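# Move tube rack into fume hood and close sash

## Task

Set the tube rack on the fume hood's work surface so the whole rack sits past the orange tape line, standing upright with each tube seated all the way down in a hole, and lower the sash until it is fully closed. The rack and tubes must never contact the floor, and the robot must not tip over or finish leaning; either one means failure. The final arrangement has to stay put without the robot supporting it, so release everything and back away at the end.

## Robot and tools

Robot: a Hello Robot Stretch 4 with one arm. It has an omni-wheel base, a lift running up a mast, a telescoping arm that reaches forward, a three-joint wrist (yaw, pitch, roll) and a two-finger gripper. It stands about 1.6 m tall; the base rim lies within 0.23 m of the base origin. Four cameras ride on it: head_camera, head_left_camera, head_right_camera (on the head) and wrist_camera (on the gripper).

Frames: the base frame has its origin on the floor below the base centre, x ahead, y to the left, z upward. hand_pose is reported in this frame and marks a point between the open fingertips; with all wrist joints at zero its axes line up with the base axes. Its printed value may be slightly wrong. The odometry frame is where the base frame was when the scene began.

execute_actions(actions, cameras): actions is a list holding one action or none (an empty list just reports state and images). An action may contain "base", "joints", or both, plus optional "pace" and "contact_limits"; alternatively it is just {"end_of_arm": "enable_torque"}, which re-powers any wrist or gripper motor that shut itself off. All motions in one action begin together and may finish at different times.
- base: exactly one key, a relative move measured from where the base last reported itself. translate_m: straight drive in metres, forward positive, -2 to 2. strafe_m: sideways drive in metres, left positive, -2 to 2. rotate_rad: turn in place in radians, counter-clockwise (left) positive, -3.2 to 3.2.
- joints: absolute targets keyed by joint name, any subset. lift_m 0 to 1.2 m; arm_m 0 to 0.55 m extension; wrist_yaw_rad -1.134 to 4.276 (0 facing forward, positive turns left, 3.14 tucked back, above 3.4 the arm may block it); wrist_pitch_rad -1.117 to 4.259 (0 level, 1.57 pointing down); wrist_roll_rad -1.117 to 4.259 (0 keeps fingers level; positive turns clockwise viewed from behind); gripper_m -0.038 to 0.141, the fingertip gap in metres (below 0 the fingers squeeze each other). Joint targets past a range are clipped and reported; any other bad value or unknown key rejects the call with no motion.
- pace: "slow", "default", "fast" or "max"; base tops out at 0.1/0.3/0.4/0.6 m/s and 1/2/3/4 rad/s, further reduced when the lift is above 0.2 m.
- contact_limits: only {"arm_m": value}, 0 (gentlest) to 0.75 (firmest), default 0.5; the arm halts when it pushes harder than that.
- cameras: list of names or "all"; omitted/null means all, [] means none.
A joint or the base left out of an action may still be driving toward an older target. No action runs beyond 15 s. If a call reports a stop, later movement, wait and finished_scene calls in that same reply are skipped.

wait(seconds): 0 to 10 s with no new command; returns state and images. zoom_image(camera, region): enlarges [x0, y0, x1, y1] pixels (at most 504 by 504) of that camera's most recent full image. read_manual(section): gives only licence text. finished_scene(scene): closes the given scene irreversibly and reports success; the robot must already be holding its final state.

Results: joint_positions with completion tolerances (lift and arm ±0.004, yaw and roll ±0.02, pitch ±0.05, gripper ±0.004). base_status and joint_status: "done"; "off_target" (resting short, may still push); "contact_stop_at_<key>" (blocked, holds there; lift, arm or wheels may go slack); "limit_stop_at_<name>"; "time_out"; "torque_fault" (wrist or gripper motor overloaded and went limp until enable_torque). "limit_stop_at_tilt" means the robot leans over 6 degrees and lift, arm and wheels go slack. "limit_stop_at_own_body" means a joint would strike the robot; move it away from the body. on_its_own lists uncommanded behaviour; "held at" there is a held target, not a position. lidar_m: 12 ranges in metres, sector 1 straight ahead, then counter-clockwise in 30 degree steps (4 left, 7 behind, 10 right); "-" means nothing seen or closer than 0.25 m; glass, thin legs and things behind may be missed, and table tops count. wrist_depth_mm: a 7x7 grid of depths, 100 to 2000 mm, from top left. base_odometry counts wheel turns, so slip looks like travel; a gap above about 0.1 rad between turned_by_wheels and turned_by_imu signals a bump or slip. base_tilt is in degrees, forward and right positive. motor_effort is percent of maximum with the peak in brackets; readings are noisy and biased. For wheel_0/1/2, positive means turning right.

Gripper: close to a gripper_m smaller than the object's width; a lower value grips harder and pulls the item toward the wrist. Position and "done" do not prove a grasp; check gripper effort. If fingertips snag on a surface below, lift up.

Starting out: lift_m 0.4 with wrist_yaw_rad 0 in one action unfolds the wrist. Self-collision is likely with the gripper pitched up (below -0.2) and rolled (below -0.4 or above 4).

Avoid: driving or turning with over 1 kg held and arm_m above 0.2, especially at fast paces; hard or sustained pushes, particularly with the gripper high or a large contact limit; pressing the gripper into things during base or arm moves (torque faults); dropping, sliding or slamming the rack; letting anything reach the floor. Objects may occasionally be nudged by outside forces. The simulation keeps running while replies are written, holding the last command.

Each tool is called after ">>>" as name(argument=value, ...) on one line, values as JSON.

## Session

>>> execute_actions(actions=[])

Scene clock: 0.00 s.
base_odometry: x=+0.000 y=+0.000 heading=+0.000 (m, m, rad; odometry frame)
turned_by_wheels: +0.000 (rad since the last result)
turned_by_imu: +0.000 (rad since the last result)
base_tilt: forward=-0.8 right=+0.8 (deg)
lidar_m: 2.71 1.51 1.51 1.35 1.13 1.14 1.28 1.97 1.99 2.78 1.75 1.72
base_status: not commanded
joint_positions: lift_m=+0.133 arm_m=-0.001 wrist_yaw_rad=+3.149 wrist_pitch_rad=+0.020 wrist_roll_rad=-0.006 gripper_m=+0.057
joint_status: not commanded
motor_effort: lift_m=+19 arm_m=-1 wrist_yaw_rad=+1 wrist_pitch_rad=-5 wrist_roll_rad=-1 gripper_m=-1 wheel_0=+0 wheel_1=+0 wheel_2=+0 (%)
hand_pose: x=-0.1189 y=+0.0854 z=+0.3054 quat_wxyz=(-0.004, -0.010, -0.003, +1.000) (m; base frame)
wrist_depth_mm: - 142 1863 1618 1308 1138 1008 / - 121 153 1576 1336 1118 991 / - 116 145 1618 1308 1118 991 / - 131 183 1576 1308 1118 976 / 138 - 1921 1576 1308 1118 976 / 1281 1430 1205 1464 1182 1078 976 / 842 842 798 917 809 946 904
pictures: head_camera, head_left_camera, head_right_camera, wrist_camera
camera_calibration (this result's frames):
wrist_camera: T_world_to_cam=[[0.035612, 0.999223, 0.0168769, -0.0940625], [-0.0269674, 0.0178423, -0.999477, 0.366569], [-0.999002, 0.0351383, 0.0275819, 0.0971155], [0, 0, 0, 1]] pos_world=[0.110254, 0.0840365, 0.365286]
Images, in order (width x height): head_camera 420x560, head_left_camera 420x672, head_right_camera 420x672, wrist_camera 616x392.

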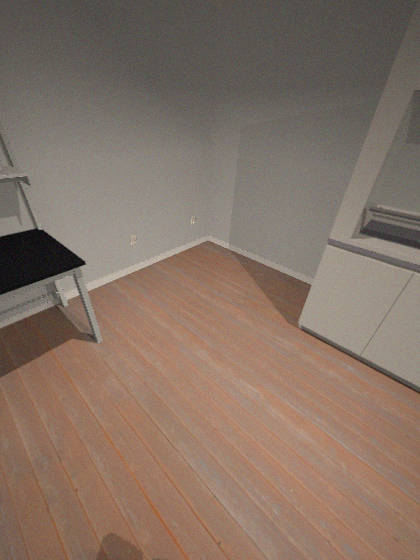

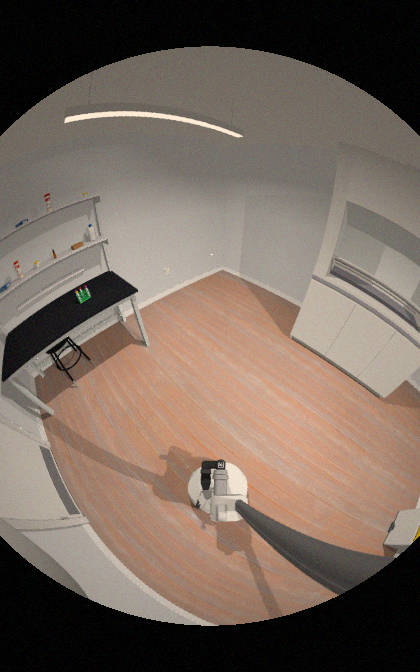

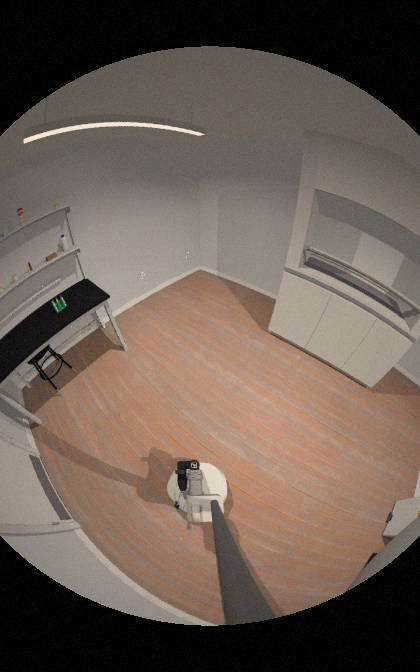

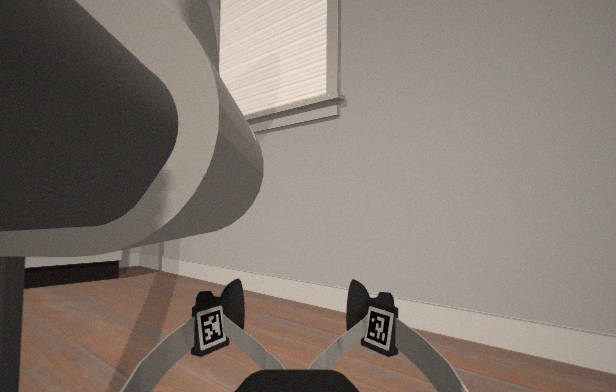

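>>> execute_actions(actions=[{"base":{"rotate_rad":-0.78},"joints":{"lift_m":0.82,"wrist_yaw_rad":0,"gripper_m":0}}], cameras=[])

>>> execute_actions(actions=[{"base":{"translate_m":1.15}}], cameras=["head_camera","wrist_camera"])

Scene clock: 7.90 s.
base_odometry: x=+0.000 y=+0.000 heading=-0.779 (m, m, rad; odometry frame)
turned_by_wheels: -0.779 (rad since the last result)
turned_by_imu: -0.775 (rad since the last result)
base_tilt: forward=-0.6 right=+0.6 (deg)
lidar_m: 1.72 1.81 1.60 1.50 1.56 1.17 1.13 1.17 1.54 1.98 2.09 1.83
base_status: done
joint_positions: lift_m=+0.820 arm_m=-0.001 wrist_yaw_rad=+0.000 wrist_pitch_rad=+0.020 wrist_roll_rad=-0.006 gripper_m=+0.000
joint_status: all done
motor_effort: lift_m=+22(24) arm_m=+0(1) wrist_yaw_rad=+0(3) wrist_pitch_rad=-5(5) wrist_roll_rad=-1(0) gripper_m=-7(4) wheel_0=+3(10) wheel_1=+2(9) wheel_2=+2(8) (%)
hand_pose: x=+0.4586 y=-0.0874 z=+0.9923 quat_wxyz=(+1.000, -0.003, +0.010, +0.000) (m; base frame)
wrist_depth_mm: - - 1537 1576 1576 1661 - / - - - - - 1618 - / - - - - - 1708 - / - - 1863 - - 1661 - / - - 1499 1499 1537 1537 - / - - 1464 207 1537 1576 - / - - 185 186 180 1537 -
pictures: none
No camera images: the call's "cameras" was empty. Leave "cameras" out to get every camera's image.

Scene clock: 13.20 s.
base_odometry: x=+0.818 y=-0.808 heading=-0.779 (m, m, rad; odometry frame)
turned_by_wheels: +0.000 (rad since the last result)
turned_by_imu: -0.003 (rad since the last result)
base_tilt: forward=-0.7 right=+0.7 (deg)
lidar_m: 0.58 0.60 2.00 2.33 1.69 2.18 2.27 2.36 2.06 2.05 0.91 0.64
base_status: done
joint_positions: lift_m=+0.820 arm_m=-0.001 wrist_yaw_rad=+0.000 wrist_pitch_rad=+0.020 wrist_roll_rad=-0.006 gripper_m=+0.000
joint_status: not commanded
motor_effort: lift_m=+20(21) arm_m=+0(1) wrist_yaw_rad=+0(1) wrist_pitch_rad=-6(5) wrist_roll_rad=+0(0) gripper_m=-5(7) wheel_0=+2(10) wheel_1=+1(7) wheel_2=+1(8) (%)
hand_pose: x=+0.4586 y=-0.0874 z=+0.9924 quat_wxyz=(+1.000, -0.003, +0.010, +0.000) (m; base frame)
wrist_depth_mm: 668 1025 1042 1042 1060 1098 1098 / 634 976 1025 1060 1078 1078 1078 / 615 854 462 459 462 469 480 / 676 1008 1025 1025 1042 1060 1078 / 683 931 1008 1042 1042 1078 1042 / 368 370 373 207 387 392 399 / 362 364 185 186 180 392 397
pictures: head_camera, wrist_camera
camera_calibration (this result's frames):
wrist_camera: T_world_to_cam=[[-0.0425099, -0.998953, 0.0168801, -0.0923654], [0.0268108, -0.0180299, -0.999478, 1.04409], [0.998736, -0.0420351, 0.0275492, -0.261789], [0, 0, 0, 1]] pos_world=[0.229539, -0.0844482, 1.05232]
Images, in order (width x height): head_camera 420x560, wrist_camera 616x392.

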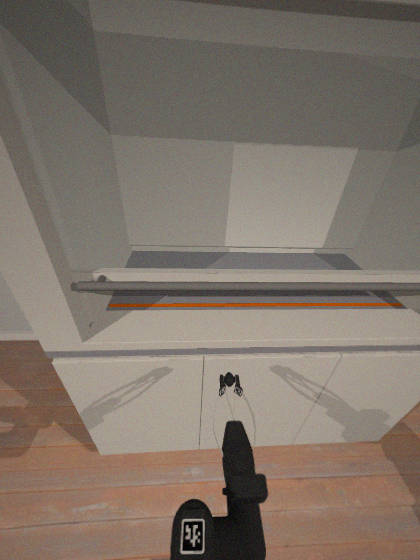

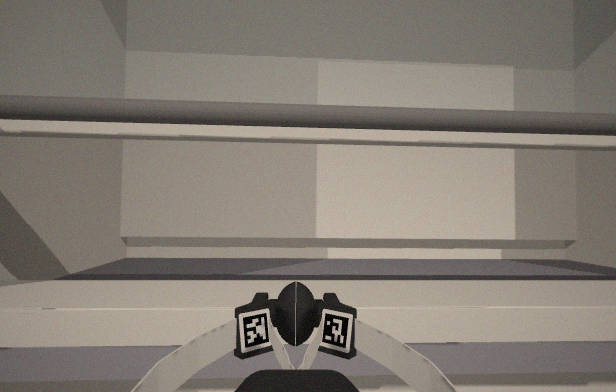

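>>> execute_actions(actions=[{"joints":{"lift_m":0.7,"wrist_pitch_rad":-0.88,"arm_m":0.1}}], cameras=[])

>>> execute_actions(actions=[{"joints":{"arm_m":0.305},"contact_limits":{"arm_m":0.1}}], cameras=["wrist_camera"])

>>> execute_actions(actions=[{"joints":{"lift_m":0.88},"pace":"slow"}], cameras=["wrist_camera"])

Scene clock: 26.63 s.
base_odometry: x=+0.818 y=-0.808 heading=-0.779 (m, m, rad; odometry frame)
turned_by_wheels: +0.000 (rad since the last result)
turned_by_imu: -0.002 (rad since the last result)
base_tilt: forward=-0.5 right=+0.9 (deg)
lidar_m: 0.58 0.60 2.00 2.32 1.68 2.16 2.29 2.37 2.08 2.05 0.91 0.62
base_status: not commanded
joint_positions: lift_m=+0.700 arm_m=+0.099 wrist_yaw_rad=+0.000 wrist_pitch_rad=-0.878 wrist_roll_rad=-0.006 gripper_m=+0.000
joint_status: all done
motor_effort: lift_m=+16(20) arm_m=+7(7) wrist_yaw_rad=+1(0) wrist_pitch_rad=-4(10) wrist_roll_rad=-1(0) gripper_m=-6(2) wheel_0=+2(2) wheel_1=+1(1) wheel_2=+1(1) (%)
hand_pose: x=+0.4538 y=-0.0874 z=+1.1005 quat_wxyz=(+0.905, -0.003, -0.425, -0.001) (m; base frame)
wrist_depth_mm: 1366 1336 1366 1366 1397 1397 1397 / 1430 931 960 991 1042 1078 1160 / 715 831 831 831 854 866 878 / 668 1060 1430 1464 1464 1430 1138 / 676 1060 1397 1430 1464 1430 1138 / 676 1078 1182 206 1229 1255 1118 / 375 866 185 186 180 1078 1008
pictures: none
No camera images: the call's "cameras" was empty. Leave "cameras" out to get every camera's image.

Scene clock: 28.33 s.
base_odometry: x=+0.818 y=-0.808 heading=-0.779 (m, m, rad; odometry frame)
turned_by_wheels: +0.000 (rad since the last result)
turned_by_imu: -0.001 (rad since the last result)
base_tilt: forward=-0.7 right=+0.7 (deg)
lidar_m: 0.59 0.62 2.02 2.31 1.70 2.17 2.29 2.37 2.09 2.06 0.90 0.60
base_status: not commanded
joint_positions: lift_m=+0.700 arm_m=+0.304 wrist_yaw_rad=+0.000 wrist_pitch_rad=-0.879 wrist_roll_rad=-0.006 gripper_m=+0.000
joint_status: all done
motor_effort: lift_m=+16(16) arm_m=+7(7) wrist_yaw_rad=+0(1) wrist_pitch_rad=-3(3) wrist_roll_rad=+0(0) gripper_m=-5(7) wheel_0=+2(2) wheel_1=+1(1) wheel_2=+1(1) (%)
contact_limits: arm_m 0.1
hand_pose: x=+0.6588 y=-0.0874 z=+1.1005 quat_wxyz=(+0.905, -0.003, -0.425, -0.001) (m; base frame)
wrist_depth_mm: 668 699 707 707 732 732 778 / 668 1042 1182 1182 1182 1205 1118 / 676 1060 1308 1336 1336 1308 1138 / 621 904 1366 1430 1397 1430 1138 / 276 279 278 285 289 293 268 / 634 878 279 207 290 293 296 / 699 809 185 186 180 866 878
pictures: wrist_camera
camera_calibration (this result's frames):
wrist_camera: T_world_to_cam=[[-0.0395886, -0.998956, -0.0228092, -0.0439243], [0.798537, -0.0179078, -0.60168, 0.200591], [0.600643, -0.0420337, 0.798412, -1.05078], [0, 0, 0, 1]] pos_world=[0.469227, -0.0844546, 0.958646]
Images, in order (width x height): wrist_camera 616x392.

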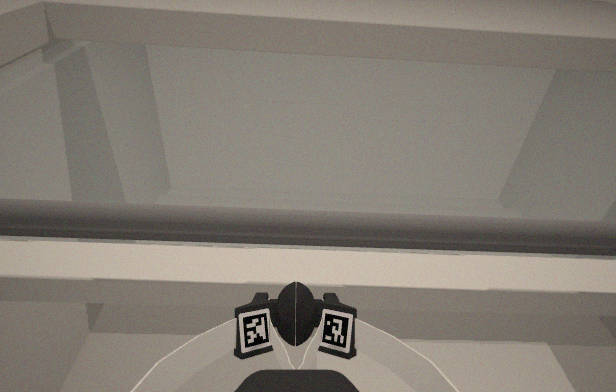

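Scene clock: 29.87 s.
base_odometry: x=+0.818 y=-0.808 heading=-0.779 (m, m, rad; odometry frame)
turned_by_wheels: +0.000 (rad since the last result)
turned_by_imu: +0.000 (rad since the last result)
base_tilt: forward=-0.5 right=+0.7 (deg)
lidar_m: 0.57 0.62 1.98 2.33 1.67 2.19 2.28 2.35 2.09 2.06 0.89 0.64
base_status: not commanded
joint_positions: lift_m=+0.780 arm_m=+0.305 wrist_yaw_rad=+0.006 wrist_pitch_rad=-0.853 wrist_roll_rad=-0.006 gripper_m=+0.000
joint_status: lift_m contact_stop (moved +0.080 of +0.180)
on_its_own: lift_m is slack since a contact_stop (your +0.880 is given up); wrist_yaw_rad is at rest, and its effort (-16) is outside its rest range (-13 to +13); wrist_pitch_rad is at rest, and its effort (-76) is outside its rest range (-23 to +23)
motor_effort: lift_m=+19(40) arm_m=+1(7) wrist_yaw_rad=-16(17) wrist_pitch_rad=-76(98) wrist_roll_rad=-1(0) gripper_m=-10(8) wheel_0=+0(2) wheel_1=+0(1) wheel_2=+4(4) (%)
hand_pose: x=+0.6659 y=-0.0863 z=+1.1759 quat_wxyz=(+0.910, -0.001, -0.414, +0.002) (m; base frame)
wrist_depth_mm: 621 627 640 640 647 654 668 / 676 1042 1138 1098 1118 1118 1118 / 676 1060 1255 1255 1281 1281 1138 / 683 1060 1229 1336 1336 1366 1118 / 204 206 210 214 217 222 615 / 235 238 235 214 244 247 250 / 668 750 184 188 180 798 809
pictures: wrist_camera
camera_calibration (this result's frames):
wrist_camera: T_world_to_cam=[[-0.0343068, -0.999174, -0.021794, -0.0455426], [0.783141, -0.0133287, -0.621701, 0.27445], [0.620897, -0.0383964, 0.782951, -1.11015], [0, 0, 0, 1]] pos_world=[0.472791, -0.0844726, 1.03882]
Images, in order (width x height): wrist_camera 616x392.

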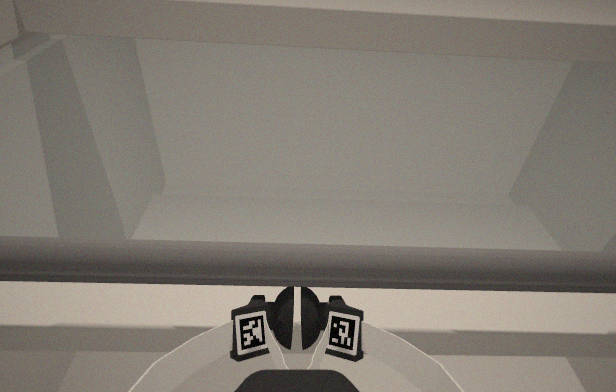

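Too far in; back off.

>>> execute_actions(actions=[{"joints":{"lift_m":0.73},"pace":"slow"}], cameras=[])

>>> execute_actions(actions=[{"joints":{"arm_m":0.287}}], cameras=[])

>>> execute_actions(actions=[{"joints":{"lift_m":0.9}}], cameras=["wrist_camera"])

Scene clock: 36.20 s.
base_odometry: x=+0.818 y=-0.808 heading=-0.779 (m, m, rad; odometry frame)
turned_by_wheels: +0.000 (rad since the last result)
turned_by_imu: -0.002 (rad since the last result)
base_tilt: forward=-0.7 right=+0.8 (deg)
lidar_m: 0.58 0.62 2.01 2.32 1.68 2.16 2.26 2.35 2.09 2.05 0.91 0.62
base_status: not commanded
joint_positions: lift_m=+0.730 arm_m=+0.305 wrist_yaw_rad=+0.000 wrist_pitch_rad=-0.878 wrist_roll_rad=-0.006 gripper_m=+0.000
joint_status: all done
motor_effort: lift_m=+16(17) arm_m=+1(1) wrist_yaw_rad=+0(17) wrist_pitch_rad=-4(76) wrist_roll_rad=+0(0) gripper_m=-5(8) wheel_0=+0(0) wheel_1=+1(1) wheel_2=+3(5) (%)
hand_pose: x=+0.6599 y=-0.0874 z=+1.1305 quat_wxyz=(+0.905, -0.003, -0.425, -0.001) (m; base frame)
wrist_depth_mm: 647 676 683 691 699 723 768 / 676 1042 1138 1138 1138 1182 1078 / 676 1060 1255 1308 1281 1308 1138 / 621 976 1366 1366 1397 1397 1118 / 267 270 276 282 258 258 260 / 603 276 270 207 281 286 290 / 707 809 185 186 181 866 866
pictures: none
No camera images: the call's "cameras" was empty. Leave "cameras" out to get every camera's image.

Scene clock: 36.90 s.
base_odometry: x=+0.818 y=-0.808 heading=-0.779 (m, m, rad; odometry frame)
turned_by_wheels: +0.000 (rad since the last result)
turned_by_imu: +0.000 (rad since the last result)
base_tilt: forward=-0.7 right=+0.9 (deg)
lidar_m: 0.58 0.61 2.02 2.34 1.69 2.16 2.29 2.35 2.08 2.06 0.89 0.63
base_status: not commanded
joint_positions: lift_m=+0.730 arm_m=+0.288 wrist_yaw_rad=+0.000 wrist_pitch_rad=-0.878 wrist_roll_rad=-0.006 gripper_m=+0.000
joint_status: all done
motor_effort: lift_m=+16(16) arm_m=-7(6) wrist_yaw_rad=+1(1) wrist_pitch_rad=-3(3) wrist_roll_rad=+0(0) gripper_m=-1(6) wheel_0=+0(0) wheel_1=+1(1) wheel_2=+3(3) (%)
hand_pose: x=+0.6433 y=-0.0874 z=+1.1305 quat_wxyz=(+0.905, -0.003, -0.425, -0.001) (m; base frame)
wrist_depth_mm: 668 683 691 699 741 798 866 / 668 1042 1160 1138 1138 1160 1042 / 676 1042 1281 1281 1308 1281 1138 / 676 1078 1366 1397 1397 1430 1138 / 252 257 260 262 266 271 277 / 279 283 281 206 291 297 301 / 699 820 185 186 180 878 904
pictures: none
No camera images: the call's "cameras" was empty. Leave "cameras" out to get every camera's image.

Scene clock: 38.13 s.
base_odometry: x=+0.818 y=-0.808 heading=-0.780 (m, m, rad; odometry frame)
turned_by_wheels: -0.001 (rad since the last result)
turned_by_imu: -0.001 (rad since the last result)
base_tilt: forward=-0.5 right=+0.8 (deg)
lidar_m: 0.57 0.62 1.98 2.33 1.71 2.17 2.27 2.34 2.06 2.04 0.90 0.60
base_status: not commanded
joint_positions: lift_m=+0.787 arm_m=+0.287 wrist_yaw_rad=+0.000 wrist_pitch_rad=-0.874 wrist_roll_rad=-0.006 gripper_m=+0.000
joint_status: lift_m contact_stop (moved +0.056 of +0.170)
on_its_own: lift_m is slack since a contact_stop (your +0.900 is given up)
motor_effort: lift_m=+19(37) arm_m=+0(7) wrist_yaw_rad=+1(22) wrist_pitch_rad=-16(63) wrist_roll_rad=+0(1) gripper_m=-4(6) wheel_0=+0(0) wheel_1=+0(1) wheel_2=-3(5) (%)
hand_pose: x=+0.6430 y=-0.0875 z=+1.1861 quat_wxyz=(+0.906, -0.003, -0.423, -0.001) (m; base frame)
wrist_depth_mm: 621 634 640 676 715 768 831 / 676 976 1098 1098 1098 683 691 / 676 1042 1205 1229 1255 1255 1118 / 683 1078 1308 1308 1366 1366 1118 / 615 931 1118 1118 1160 1182 1098 / 256 253 232 210 266 272 250 / 634 256 186 183 182 274 277
pictures: wrist_camera
camera_calibration (this result's frames):
wrist_camera: T_world_to_cam=[[-0.0402731, -0.998936, -0.0224742, -0.0426282], [0.795803, -0.0184661, -0.605273, 0.270741], [0.604214, -0.0422613, 0.7957, -1.10871], [0, 0, 0, 1]] pos_world=[0.452728, -0.0844391, 1.04512]
Images, in order (width x height): wrist_camera 616x392.

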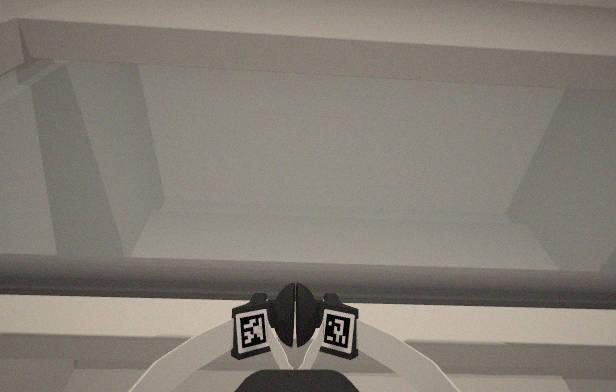

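>>> execute_actions(actions=[{"joints":{"lift_m":1.0},"pace":"fast"}], cameras=[])

Scene clock: 41.67 s.
base_odometry: x=+0.818 y=-0.808 heading=-0.780 (m, m, rad; odometry frame)
turned_by_wheels: +0.000 (rad since the last result)
turned_by_imu: -0.001 (rad since the last result)
base_tilt: forward=-0.6 right=+0.8 (deg)
lidar_m: 0.57 0.59 2.02 2.32 1.71 2.18 2.26 2.36 2.08 2.07 0.90 0.64
base_status: not commanded
joint_positions: lift_m=+0.810 arm_m=+0.287 wrist_yaw_rad=+0.000 wrist_pitch_rad=-0.874 wrist_roll_rad=-0.006 gripper_m=+0.000
joint_status: lift_m contact_stop (moved +0.024 of +0.213)
on_its_own: lift_m is slack since a contact_stop (your +1.000 is given up)
motor_effort: lift_m=+19(40) arm_m=+0(1) wrist_yaw_rad=+1(22) wrist_pitch_rad=-15(63) wrist_roll_rad=+1(0) gripper_m=-6(3) wheel_0=+0(0) wheel_1=+0(1) wheel_2=-3(5) (%)
hand_pose: x=+0.6429 y=-0.0874 z=+1.2100 quat_wxyz=(+0.906, -0.003, -0.423, -0.001) (m; base frame)
wrist_depth_mm: 609 615 640 676 723 778 831 / 640 976 1078 1060 1078 661 668 / 683 1042 1205 1205 1182 1205 1138 / 683 1060 1281 1308 1336 1336 1118 / 621 917 1118 1138 1160 1205 1078 / 256 254 233 211 266 273 250 / 640 256 186 183 181 274 277
pictures: none
No camera images: the call's "cameras" was empty. Leave "cameras" out to get every camera's image.

>>> execute_actions(actions=[{"joints":{"lift_m":1.0},"pace":"fast"}], cameras=[])

Scene clock: 46.77 s.
base_odometry: x=+0.818 y=-0.808 heading=-0.780 (m, m, rad; odometry frame)
turned_by_wheels: +0.000 (rad since the last result)
turned_by_imu: -0.002 (rad since the last result)
base_tilt: forward=-0.6 right=+0.8 (deg)
lidar_m: 0.59 0.59 2.00 2.33 1.72 2.15 2.29 2.35 2.08 2.04 0.90 0.62
base_status: not commanded
joint_positions: lift_m=+0.834 arm_m=+0.287 wrist_yaw_rad=+0.000 wrist_pitch_rad=-0.874 wrist_roll_rad=-0.006 gripper_m=+0.000
joint_status: lift_m contact_stop (moved +0.024 of +0.190)
on_its_own: lift_m is slack since a contact_stop (your +1.000 is given up)
motor_effort: lift_m=+19(36) arm_m=+1(1) wrist_yaw_rad=+1(21) wrist_pitch_rad=-16(62) wrist_roll_rad=+0(1) gripper_m=-3(4) wheel_0=+0(0) wheel_1=+0(1) wheel_2=-3(4) (%)
hand_pose: x=+0.6429 y=-0.0874 z=+1.2338 quat_wxyz=(+0.906, -0.003, -0.423, -0.001) (m; base frame)
wrist_depth_mm: 585 603 634 676 715 768 831 / 647 891 1060 1042 634 634 640 / 683 1042 1160 1160 1182 1182 1138 / 683 1060 1308 1308 1336 1308 1118 / 627 917 1098 1118 1160 1182 1098 / 256 254 232 211 267 272 250 / 634 257 186 183 181 274 278
pictures: none
No camera images: the call's "cameras" was empty. Leave "cameras" out to get every camera's image.

>>> execute_actions(actions=[{"joints":{"lift_m":1.0},"pace":"fast"}], cameras=[])

Scene clock: 51.40 s.
base_odometry: x=+0.818 y=-0.808 heading=-0.780 (m, m, rad; odometry frame)
turned_by_wheels: +0.000 (rad since the last result)
turned_by_imu: -0.002 (rad since the last result)
base_tilt: forward=-0.5 right=+0.7 (deg)
lidar_m: 0.58 0.63 1.98 2.32 1.70 2.16 2.29 2.35 2.09 2.05 0.90 0.61
base_status: not commanded
joint_positions: lift_m=+0.858 arm_m=+0.287 wrist_yaw_rad=+0.000 wrist_pitch_rad=-0.874 wrist_roll_rad=-0.006 gripper_m=+0.000
joint_status: lift_m contact_stop (moved +0.024 of +0.166)
on_its_own: lift_m is slack since a contact_stop (your +1.000 is given up)
motor_effort: lift_m=+19(39) arm_m=+1(1) wrist_yaw_rad=+1(22) wrist_pitch_rad=-16(64) wrist_roll_rad=+1(1) gripper_m=-2(6) wheel_0=+0(0) wheel_1=+1(1) wheel_2=-3(5) (%)
hand_pose: x=+0.6428 y=-0.0874 z=+1.2577 quat_wxyz=(+0.906, -0.003, -0.423, -0.001) (m; base frame)
wrist_depth_mm: 569 603 640 676 732 768 831 / 609 891 609 609 609 609 621 / 676 1042 1138 1138 1160 1160 1118 / 683 1078 1281 1255 1281 1281 1118 / 621 931 1118 1138 1160 1182 1078 / 256 254 232 211 267 272 250 / 640 256 186 183 181 276 278
pictures: none
No camera images: the call's "cameras" was empty. Leave "cameras" out to get every camera's image.

>>> execute_actions(actions=[{"base":{"translate_m":-1.05},"joints":{"lift_m":0.84,"arm_m":0}}], cameras=[])

>>> execute_actions(actions=[{"base":{"rotate_rad":1.61},"joints":{"wrist_pitch_rad":0.1,"gripper_m":0.14}}], cameras=[])

>>> execute_actions(actions=[{"base":{"translate_m":0.6}}], cameras=["head_camera","wrist_camera"])

Scene clock: 62.03 s.
base_odometry: x=+0.072 y=-0.070 heading=-0.780 (m, m, rad; odometry frame)
turned_by_wheels: +0.000 (rad since the last result)
turned_by_imu: -0.003 (rad since the last result)
base_tilt: forward=-0.5 right=+0.7 (deg)
lidar_m: 1.63 1.67 2.40 1.51 1.56 1.29 1.22 1.27 1.69 1.98 2.09 1.72
base_status: done
joint_positions: lift_m=+0.840 arm_m=+0.001 wrist_yaw_rad=+0.000 wrist_pitch_rad=-0.879 wrist_roll_rad=-0.006 gripper_m=+0.000
joint_status: all done
motor_effort: lift_m=+17(22) arm_m=-7(7) wrist_yaw_rad=+1(1) wrist_pitch_rad=-3(16) wrist_roll_rad=+1(1) gripper_m=-5(3) wheel_0=-1(5) wheel_1=+0(6) wheel_2=-1(8) (%)
hand_pose: x=+0.3562 y=-0.0874 z=+1.2404 quat_wxyz=(+0.905, -0.003, -0.425, -0.001) (m; base frame)
wrist_depth_mm: 1255 1229 1255 1281 1229 1255 1255 / 1336 1336 1366 1366 1366 1366 1366 / 1464 1464 1464 1499 1499 1537 1537 / 1618 1618 1661 1661 1661 1661 1708 / 1808 1863 1808 1863 1863 1863 1863 / - - 1756 207 - - - / - - 185 186 180 1661 -
pictures: none
No camera images: the call's "cameras" was empty. Leave "cameras" out to get every camera's image.

Scene clock: 64.40 s.
base_odometry: x=+0.072 y=-0.070 heading=+0.830 (m, m, rad; odometry frame)
turned_by_wheels: +1.610 (rad since the last result)
turned_by_imu: +1.595 (rad since the last result)
base_tilt: forward=-0.7 right=+0.8 (deg)
lidar_m: 1.49 1.57 1.26 1.23 1.30 1.79 2.00 2.11 1.72 1.63 2.60 1.58
base_status: done
joint_positions: lift_m=+0.840 arm_m=+0.001 wrist_yaw_rad=+0.000 wrist_pitch_rad=+0.102 wrist_roll_rad=-0.006 gripper_m=+0.140
joint_status: all done
motor_effort: lift_m=+18(18) arm_m=-7(7) wrist_yaw_rad=-1(1) wrist_pitch_rad=-5(4) wrist_roll_rad=+0(0) gripper_m=-1(6) wheel_0=-3(10) wheel_1=-2(8) wheel_2=+1(6) (%)
hand_pose: x=+0.4591 y=-0.0874 z=+0.9888 quat_wxyz=(+0.999, -0.003, +0.051, +0.000) (m; base frame)
wrist_depth_mm: 1808 - - - - - - / 1921 - - - - - - / 1863 - - - - - - / 1983 - - - - - - / 1537 1576 1618 1618 - - - / 1863 211 - - 1336 - - / 1921 1983 1983 160 1983 - -
pictures: none
No camera images: the call's "cameras" was empty. Leave "cameras" out to get every camera's image.

Scene clock: 67.90 s.
base_odometry: x=+0.476 y=+0.373 heading=+0.830 (m, m, rad; odometry frame)
turned_by_wheels: +0.000 (rad since the last result)
turned_by_imu: -0.002 (rad since the last result)
base_tilt: forward=-0.6 right=+0.7 (deg)
lidar_m: 0.90 0.94 1.24 1.20 1.30 1.77 2.60 2.37 1.71 1.64 2.35 0.96
base_status: done
joint_positions: lift_m=+0.840 arm_m=+0.001 wrist_yaw_rad=+0.000 wrist_pitch_rad=+0.102 wrist_roll_rad=-0.006 gripper_m=+0.140
joint_status: not commanded
motor_effort: lift_m=+18(18) arm_m=-7(7) wrist_yaw_rad=+0(1) wrist_pitch_rad=-6(5) wrist_roll_rad=+0(1) gripper_m=+2(2) wheel_0=+1(5) wheel_1=+0(3) wheel_2=+1(10) (%)
hand_pose: x=+0.4591 y=-0.0874 z=+0.9888 quat_wxyz=(+0.999, -0.003, +0.051, +0.000) (m; base frame)
wrist_depth_mm: 1430 1430 1430 1430 1397 1430 1464 / 1430 1430 1430 1430 1430 1464 1464 / 1430 1430 1430 1430 1430 1464 1464 / 1430 1464 1464 1430 1464 1464 1499 / 1430 1464 1464 1464 1499 1464 1499 / 878 211 891 917 842 1464 1499 / 715 715 723 160 741 1499 1499
pictures: head_camera, wrist_camera
camera_calibration (this result's frames):
wrist_camera: T_world_to_cam=[[-0.0409924, -0.998949, 0.0205171, -0.096589], [-0.0556769, -0.0182187, -0.998283, 1.07719], [0.997607, -0.0420643, -0.0548716, -0.180142], [0, 0, 0, 1]] pos_world=[0.235726, -0.0844401, 1.06743]
Images, in order (width x height): head_camera 420x560, wrist_camera 616x392.

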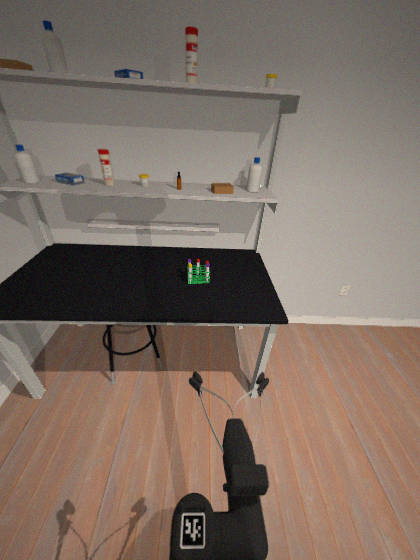

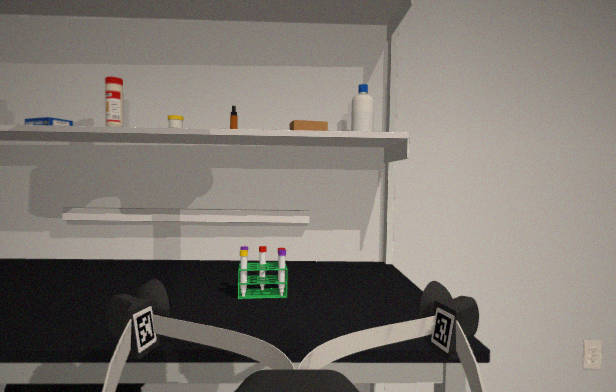

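>>> execute_actions(actions=[{"base":{"strafe_m":-0.5},"joints":{"wrist_yaw_rad":1.57,"lift_m":0.7}}], cameras=[])

>>> execute_actions(actions=[{"base":{"translate_m":0.55},"joints":{"arm_m":0.44}}], cameras=["head_camera","wrist_camera"])

Scene clock: 76.87 s.
base_odometry: x=+0.845 y=+0.036 heading=+0.830 (m, m, rad; odometry frame)
turned_by_wheels: +0.000 (rad since the last result)
turned_by_imu: -0.004 (rad since the last result)
base_tilt: forward=-0.5 right=+0.7 (deg)
lidar_m: 0.92 0.93 1.32 1.70 1.83 2.45 2.66 1.64 1.20 1.15 2.09 1.75
base_status: done
joint_positions: lift_m=+0.700 arm_m=+0.001 wrist_yaw_rad=+1.570 wrist_pitch_rad=+0.102 wrist_roll_rad=-0.006 gripper_m=+0.140
joint_status: all done
motor_effort: lift_m=+17(18) arm_m=-6(7) wrist_yaw_rad=+2(11) wrist_pitch_rad=-5(5) wrist_roll_rad=+1(1) gripper_m=-2(1) wheel_0=+1(9) wheel_1=+0(11) wheel_2=+0(1) (%)
hand_pose: x=+0.2598 y=+0.2869 z=+0.8489 quat_wxyz=(+0.706, -0.038, +0.034, +0.706) (m; base frame)
wrist_depth_mm: 1661 1618 1618 1618 1618 1661 1708 / 1618 1618 1618 1661 1661 1661 1661 / 1618 1661 1661 1618 1661 1708 1708 / 1661 1661 1661 1661 1661 1708 1708 / 1661 1661 1661 1661 1708 1464 1078 / 1708 211 1661 1708 1661 1464 1708 / 1708 1708 1661 160 1708 1708 1708
pictures: none
No camera images: the call's "cameras" was empty. Leave "cameras" out to get every camera's image.

Scene clock: 80.20 s.
base_odometry: x=+1.216 y=+0.442 heading=+0.830 (m, m, rad; odometry frame)
turned_by_wheels: +0.000 (rad since the last result)
turned_by_imu: -0.002 (rad since the last result)
base_tilt: forward=-0.7 right=+0.8 (deg)
lidar_m: 0.37 0.39 0.53 1.39 1.79 2.47 3.21 1.67 1.34 2.00 1.64 1.17
base_status: done
joint_positions: lift_m=+0.700 arm_m=+0.439 wrist_yaw_rad=+1.570 wrist_pitch_rad=+0.102 wrist_roll_rad=-0.006 gripper_m=+0.140
joint_status: all done
motor_effort: lift_m=+17(17) arm_m=+7(8) wrist_yaw_rad=+1(0) wrist_pitch_rad=-5(5) wrist_roll_rad=+1(1) gripper_m=+3(1) wheel_0=+2(5) wheel_1=+1(4) wheel_2=+0(8) (%)
hand_pose: x=+0.6974 y=+0.2869 z=+0.8489 quat_wxyz=(+0.706, -0.038, +0.034, +0.706) (m; base frame)
wrist_depth_mm: 1618 1618 1661 1618 723 661 621 / 1661 1618 1661 1661 1042 891 647 / 1618 1618 1661 1661 1499 931 647 / 1661 1661 1661 1708 1618 866 609 / 1618 1661 878 415 904 831 640 / 530 211 492 394 459 462 508 / 340 320 322 160 327 327 349
pictures: head_camera, wrist_camera
camera_calibration (this result's frames):
wrist_camera: T_world_to_cam=[[0.998907, -0.0420006, 0.0205123, -0.709798], [0.0181581, -0.0556863, -0.998283, 0.916875], [0.0430707, 0.997565, -0.0548627, -0.0423889], [0, 0, 0, 1]] pos_world=[0.694199, 0.0635311, 0.927535]
Images, in order (width x height): head_camera 420x560, wrist_camera 616x392.

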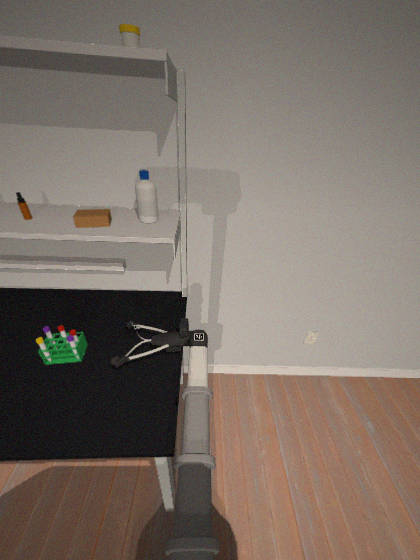

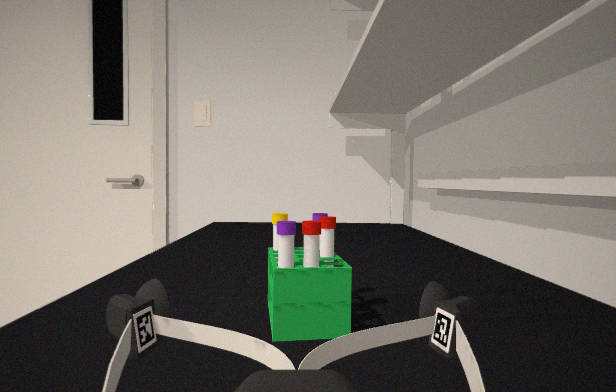

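>>> execute_actions(actions=[{"base":{"strafe_m":0.215},"joints":{"wrist_yaw_rad":1.63,"lift_m":0.655,"arm_m":0.468},"pace":"slow"}], cameras=["wrist_camera"])

>>> execute_actions(actions=[{"joints":{"gripper_m":0.02}}], cameras=["wrist_camera"])

>>> execute_actions(actions=[{"joints":{"lift_m":0.72},"pace":"slow"}], cameras=["wrist_camera"])

Scene clock: 91.23 s.
base_odometry: x=+1.058 y=+0.587 heading=+0.830 (m, m, rad; odometry frame)
turned_by_wheels: +0.000 (rad since the last result)
turned_by_imu: -0.002 (rad since the last result)
base_tilt: forward=-0.6 right=+0.7 (deg)
lidar_m: 0.34 0.38 0.50 1.38 1.57 2.20 3.19 1.97 1.54 2.22 1.60 0.37
base_status: done
joint_positions: lift_m=+0.655 arm_m=+0.467 wrist_yaw_rad=+1.630 wrist_pitch_rad=+0.102 wrist_roll_rad=-0.006 gripper_m=+0.140
joint_status: all done
motor_effort: lift_m=+16(15) arm_m=+7(7) wrist_yaw_rad=+1(2) wrist_pitch_rad=-5(5) wrist_roll_rad=+0(1) gripper_m=-1(0) wheel_0=-4(5) wheel_1=+2(7) wheel_2=+0(1) (%)
hand_pose: x=+0.7080 y=+0.2916 z=+0.8040 quat_wxyz=(+0.685, -0.039, +0.033, +0.727) (m; base frame)
wrist_depth_mm: 1430 1430 1464 1430 842 778 668 / 1499 1430 1464 1464 1229 976 676 / 1464 1464 1464 1430 1430 946 609 / 1464 1464 1430 234 1430 1008 676 / 1499 627 484 208 654 668 621 / 351 209 177 179 193 338 370 / 247 234 177 159 224 238 255
pictures: wrist_camera
camera_calibration (this result's frames):
wrist_camera: T_world_to_cam=[[0.999628, 0.0180001, 0.0205123, -0.737246], [0.021466, -0.0544966, -0.998283, 0.86942], [-0.0168513, 0.998352, -0.0548627, -0.00784816], [0, 0, 0, 1]] pos_world=[0.718176, 0.0684861, 0.882619]
Images, in order (width x height): wrist_camera 616x392.

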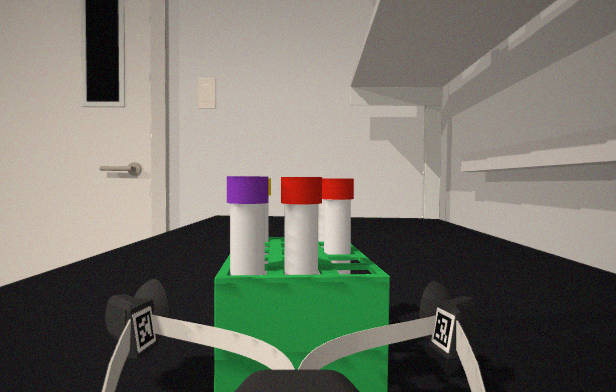

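Scene clock: 93.40 s.
base_odometry: x=+1.058 y=+0.587 heading=+0.830 (m, m, rad; odometry frame)
turned_by_wheels: +0.000 (rad since the last result)
turned_by_imu: -0.001 (rad since the last result)
base_tilt: forward=-0.7 right=+0.8 (deg)
lidar_m: 0.35 0.38 0.52 1.36 1.52 2.20 3.21 1.94 1.54 2.23 1.61 0.38
base_status: not commanded
joint_positions: lift_m=+0.655 arm_m=+0.467 wrist_yaw_rad=+1.630 wrist_pitch_rad=+0.103 wrist_roll_rad=-0.006 gripper_m=+0.021
joint_status: all done
motor_effort: lift_m=+16(16) arm_m=+7(7) wrist_yaw_rad=+1(0) wrist_pitch_rad=-6(7) wrist_roll_rad=+0(1) gripper_m=-25(28) wheel_0=-4(4) wheel_1=+2(2) wheel_2=+0(0) (%)
hand_pose: x=+0.7080 y=+0.2916 z=+0.8039 quat_wxyz=(+0.685, -0.039, +0.033, +0.727) (m; base frame)
wrist_depth_mm: 1464 1430 1430 1430 842 768 668 / 1499 1464 1430 1464 1205 991 676 / 1464 1464 1464 1430 1430 946 615 / 1499 1464 1464 224 1430 1025 676 / 1499 634 484 180 654 661 621 / 351 355 168 170 179 366 368 / 247 171 169 171 175 225 254
pictures: wrist_camera
camera_calibration (this result's frames):
wrist_camera: T_world_to_cam=[[0.999627, 0.0180289, 0.0205293, -0.73726], [0.0214916, -0.0549123, -0.99826, 0.869384], [-0.0168702, 0.998328, -0.0552792, -0.00748892], [0, 0, 0, 1]] pos_world=[0.718174, 0.0685082, 0.882593]
Images, in order (width x height): wrist_camera 616x392.

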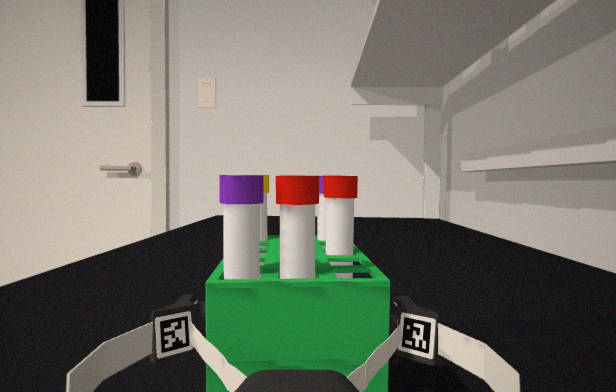

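Scene clock: 94.83 s.
base_odometry: x=+1.058 y=+0.587 heading=+0.830 (m, m, rad; odometry frame)
turned_by_wheels: +0.000 (rad since the last result)
turned_by_imu: -0.001 (rad since the last result)
base_tilt: forward=-0.7 right=+0.7 (deg)
lidar_m: 0.35 0.37 0.53 1.37 1.56 2.19 3.18 1.96 1.56 2.22 1.61 0.40
base_status: not commanded
joint_positions: lift_m=+0.720 arm_m=+0.467 wrist_yaw_rad=+1.630 wrist_pitch_rad=+0.104 wrist_roll_rad=-0.006 gripper_m=+0.021
joint_status: all done
motor_effort: lift_m=+22(23) arm_m=+7(7) wrist_yaw_rad=+1(1) wrist_pitch_rad=-9(9) wrist_roll_rad=+1(0) gripper_m=-26(25) wheel_0=-4(4) wheel_1=+2(2) wheel_2=+0(0) (%)
hand_pose: x=+0.7080 y=+0.2916 z=+0.8681 quat_wxyz=(+0.685, -0.040, +0.033, +0.727) (m; base frame)
wrist_depth_mm: 1464 1430 1430 1430 668 621 609 / 1464 1464 1464 1430 976 891 676 / 1464 1464 1464 1430 1430 1008 668 / 1499 1464 1430 222 1464 946 615 / 1464 1499 741 182 1008 878 668 / 1499 539 168 170 179 564 564 / 377 171 169 171 175 343 389
pictures: wrist_camera
camera_calibration (this result's frames):
wrist_camera: T_world_to_cam=[[0.999626, 0.0180468, 0.0205646, -0.738616], [0.0215422, -0.055762, -0.998212, 0.933659], [-0.0168678, 0.998281, -0.0561299, -0.00316319], [0, 0, 0, 1]] pos_world=[0.718173, 0.06855, 0.947001]
Images, in order (width x height): wrist_camera 616x392.

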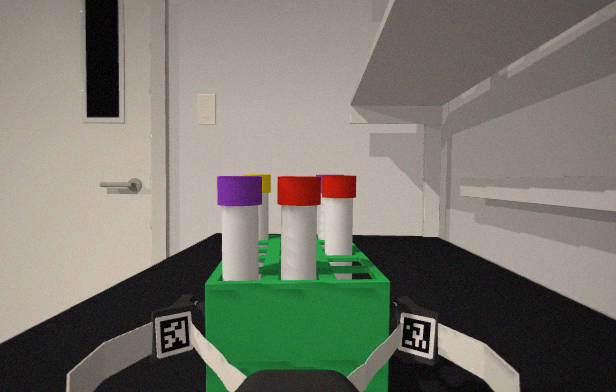

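>>> execute_actions(actions=[{"base":{"translate_m":-1.25},"joints":{"arm_m":0,"lift_m":0.915}}], cameras=[])

>>> execute_actions(actions=[{"joints":{"wrist_yaw_rad":0},"pace":"slow"}], cameras=[])

>>> execute_actions(actions=[{"base":{"rotate_rad":-1.56},"pace":"slow"}], cameras=[])

>>> execute_actions(actions=[{"base":{"translate_m":0.75}}], cameras=["wrist_camera","head_camera"])

Scene clock: 106.87 s.
base_odometry: x=+0.214 y=-0.336 heading=+0.830 (m, m, rad; odometry frame)
turned_by_wheels: +0.000 (rad since the last result)
turned_by_imu: -0.003 (rad since the last result)
base_tilt: forward=-0.6 right=+0.8 (deg)
lidar_m: 1.59 1.63 0.35 1.50 1.59 1.99 1.92 2.46 1.41 1.33 1.42 2.47
base_status: done
joint_positions: lift_m=+0.915 arm_m=+0.001 wrist_yaw_rad=+1.630 wrist_pitch_rad=+0.104 wrist_roll_rad=-0.006 gripper_m=+0.021
joint_status: all done
motor_effort: lift_m=+21(22) arm_m=-7(8) wrist_yaw_rad=+0(2) wrist_pitch_rad=-9(9) wrist_roll_rad=+0(0) gripper_m=-27(23) wheel_0=-3(7) wheel_1=-1(7) wheel_2=-1(9) (%)
hand_pose: x=+0.2424 y=+0.2916 z=+1.0632 quat_wxyz=(+0.685, -0.040, +0.033, +0.727) (m; base frame)
wrist_depth_mm: 1499 1464 1464 1430 1397 1366 1397 / 1499 1499 1464 1464 1397 1397 1366 / 1499 1499 1464 1464 1397 1397 1397 / 1499 1499 1499 224 1430 1397 1397 / 1499 1499 1464 182 1430 1430 1397 / 1499 1537 168 170 179 1430 1397 / 1499 171 169 171 175 1430 1430
pictures: none
No camera images: the call's "cameras" was empty. Leave "cameras" out to get every camera's image.

Scene clock: 108.53 s.
base_odometry: x=+0.214 y=-0.336 heading=+0.830 (m, m, rad; odometry frame)
turned_by_wheels: +0.000 (rad since the last result)
turned_by_imu: -0.001 (rad since the last result)
base_tilt: forward=-0.5 right=+0.7 (deg)
lidar_m: 0.42 1.67 1.55 1.52 1.59 1.98 1.93 2.48 1.42 1.35 1.42 2.48
base_status: not commanded
joint_positions: lift_m=+0.915 arm_m=+0.001 wrist_yaw_rad=+0.000 wrist_pitch_rad=+0.104 wrist_roll_rad=-0.006 gripper_m=+0.021
joint_status: all done
motor_effort: lift_m=+21(21) arm_m=-7(7) wrist_yaw_rad=+0(4) wrist_pitch_rad=-10(10) wrist_roll_rad=+0(0) gripper_m=-25(28) wheel_0=-3(3) wheel_1=-2(1) wheel_2=-1(0) (%)
hand_pose: x=+0.4591 y=-0.0873 z=+1.0632 quat_wxyz=(+0.999, -0.003, +0.052, +0.000) (m; base frame)
wrist_depth_mm: - - - - - - - / - - - - - - - / - - - - - - - / - - - 221 - - - / 1921 1921 1499 182 - - - / 1661 1430 168 170 179 - - / - 171 169 171 175 - -
pictures: none
No camera images: the call's "cameras" was empty. Leave "cameras" out to get every camera's image.

Scene clock: 111.37 s.
base_odometry: x=+0.214 y=-0.336 heading=-0.730 (m, m, rad; odometry frame)
turned_by_wheels: -1.560 (rad since the last result)
turned_by_imu: -1.548 (rad since the last result)
base_tilt: forward=-0.8 right=+0.7 (deg)
lidar_m: 0.40 1.43 2.46 1.63 1.71 1.56 1.52 1.60 1.97 1.91 2.44 1.42
base_status: done
joint_positions: lift_m=+0.915 arm_m=+0.001 wrist_yaw_rad=+0.000 wrist_pitch_rad=+0.104 wrist_roll_rad=-0.006 gripper_m=+0.021
joint_status: not commanded
motor_effort: lift_m=+21(21) arm_m=-7(7) wrist_yaw_rad=+1(1) wrist_pitch_rad=-9(10) wrist_roll_rad=+0(1) gripper_m=-26(27) wheel_0=+2(6) wheel_1=+1(5) wheel_2=+1(7) (%)
hand_pose: x=+0.4591 y=-0.0875 z=+1.0632 quat_wxyz=(+0.999, -0.003, +0.052, +0.000) (m; base frame)
wrist_depth_mm: 1983 1118 1708 1756 1756 1661 1138 / 1983 1118 1708 1756 1808 1661 1138 / 1983 1138 1756 1808 1808 1537 1160 / - 1138 1499 223 1808 1661 1182 / - 1138 1138 182 1138 1160 1160 / - 1138 168 170 179 1160 1160 / - 171 169 171 175 1160 1160
pictures: none
No camera images: the call's "cameras" was empty. Leave "cameras" out to get every camera's image.

Scene clock: 115.33 s.
base_odometry: x=+0.773 y=-0.836 heading=-0.730 (m, m, rad; odometry frame)
turned_by_wheels: +0.000 (rad since the last result)
turned_by_imu: -0.002 (rad since the last result)
base_tilt: forward=-0.9 right=+0.6 (deg)
lidar_m: 0.40 0.65 2.15 2.35 1.73 2.33 2.27 2.36 2.00 2.00 0.90 0.63
base_status: done
joint_positions: lift_m=+0.915 arm_m=+0.001 wrist_yaw_rad=+0.000 wrist_pitch_rad=+0.104 wrist_roll_rad=-0.006 gripper_m=+0.021
joint_status: not commanded
motor_effort: lift_m=+21(21) arm_m=-7(7) wrist_yaw_rad=+1(1) wrist_pitch_rad=-9(10) wrist_roll_rad=+0(0) gripper_m=-27(24) wheel_0=+2(6) wheel_1=+1(6) wheel_2=+1(8) (%)
hand_pose: x=+0.4591 y=-0.0874 z=+1.0632 quat_wxyz=(+0.999, -0.003, +0.052, +0.000) (m; base frame)
wrist_depth_mm: 615 904 1025 1025 1025 1025 1025 / 627 842 466 459 452 455 455 / 683 1025 1025 1025 1025 1042 1042 / 691 1025 1042 221 1042 1042 1060 / 691 976 866 182 1042 1042 1042 / 530 539 168 170 179 668 676 / 389 171 169 171 175 399 402
pictures: head_camera, wrist_camera
camera_calibration (this result's frames):
wrist_camera: T_world_to_cam=[[-0.0409177, -0.998952, 0.0205142, -0.0981315], [-0.0571134, -0.0181595, -0.998203, 1.15196], [0.997529, -0.0420157, -0.0563105, -0.174473], [0, 0, 0, 1]] pos_world=[0.235819, -0.0844402, 1.14208]
Images, in order (width x height): head_camera 420x560, wrist_camera 616x392.

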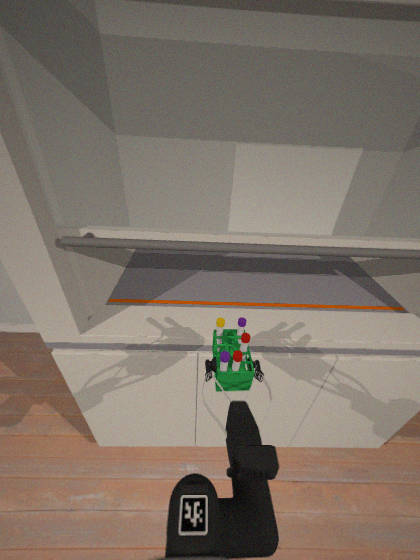

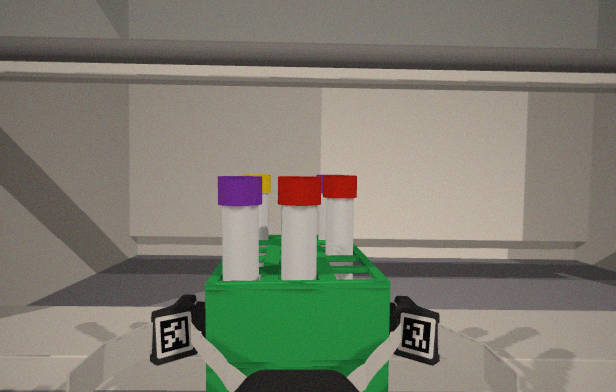

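>>> execute_actions(actions=[{"base":{"translate_m":0.19},"joints":{"arm_m":0.45}}], cameras=[])

>>> execute_actions(actions=[{"joints":{"lift_m":0.86},"pace":"slow"}], cameras=["wrist_camera"])

Scene clock: 121.53 s.
base_odometry: x=+0.915 y=-0.962 heading=-0.729 (m, m, rad; odometry frame)
turned_by_wheels: +0.000 (rad since the last result)
turned_by_imu: -0.003 (rad since the last result)
base_tilt: forward=-0.6 right=+0.6 (deg)
lidar_m: 0.41 0.43 0.62 2.37 1.82 2.35 2.45 2.57 2.07 2.37 0.60 0.43
base_status: done
joint_positions: lift_m=+0.915 arm_m=+0.449 wrist_yaw_rad=+0.000 wrist_pitch_rad=+0.104 wrist_roll_rad=-0.006 gripper_m=+0.021
joint_status: all done
motor_effort: lift_m=+21(21) arm_m=+7(7) wrist_yaw_rad=+0(1) wrist_pitch_rad=-10(10) wrist_roll_rad=+0(1) gripper_m=-26(26) wheel_0=+1(7) wheel_1=+1(4) wheel_2=-1(6) (%)
hand_pose: x=+0.9066 y=-0.0874 z=+1.0632 quat_wxyz=(+0.999, -0.003, +0.052, +0.000) (m; base frame)
wrist_depth_mm: 387 389 389 392 392 394 394 / 387 389 392 392 397 397 397 / 392 392 394 394 399 399 399 / 394 397 394 224 399 402 399 / 397 397 397 182 402 404 404 / 397 399 168 170 178 407 407 / 439 172 169 171 175 407 459
pictures: none
No camera images: the call's "cameras" was empty. Leave "cameras" out to get every camera's image.

Scene clock: 122.87 s.
base_odometry: x=+0.915 y=-0.962 heading=-0.729 (m, m, rad; odometry frame)
turned_by_wheels: +0.000 (rad since the last result)
turned_by_imu: -0.001 (rad since the last result)
base_tilt: forward=-0.8 right=+0.6 (deg)
lidar_m: 0.41 0.45 0.61 2.37 1.83 2.37 2.47 2.59 2.05 2.36 0.62 0.43
base_status: not commanded
joint_positions: lift_m=+0.860 arm_m=+0.449 wrist_yaw_rad=+0.000 wrist_pitch_rad=+0.104 wrist_roll_rad=-0.006 gripper_m=+0.021
joint_status: all done
motor_effort: lift_m=+16(21) arm_m=+7(7) wrist_yaw_rad=+0(0) wrist_pitch_rad=-10(8) wrist_roll_rad=+1(0) gripper_m=-29(26) wheel_0=+1(1) wheel_1=+1(1) wheel_2=-1(1) (%)
hand_pose: x=+0.9066 y=-0.0874 z=+1.0086 quat_wxyz=(+0.999, -0.003, +0.052, +0.000) (m; base frame)
wrist_depth_mm: 387 387 387 389 392 394 394 / 389 389 392 394 394 397 399 / 389 392 392 397 397 397 399 / 394 394 394 224 399 402 402 / 397 397 397 181 402 402 404 / 445 449 168 170 179 455 455 / 330 171 169 170 175 306 345
pictures: wrist_camera
camera_calibration (this result's frames):
wrist_camera: T_world_to_cam=[[-0.0408416, -0.998955, 0.0205123, -0.0787449], [-0.0570656, -0.0181638, -0.998205, 1.123], [0.997535, -0.0419389, -0.0562641, -0.624021], [0, 0, 0, 1]] pos_world=[0.683352, -0.0844353, 1.08749]
Images, in order (width x height): wrist_camera 616x392.

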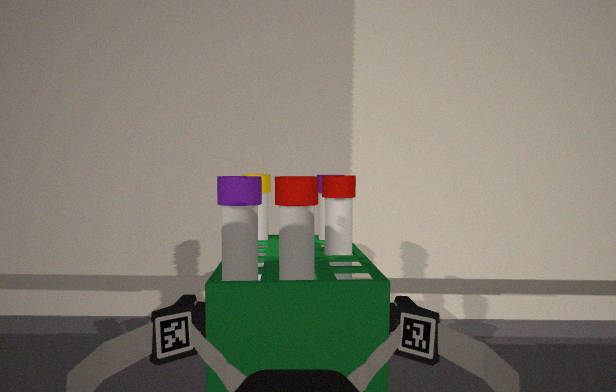

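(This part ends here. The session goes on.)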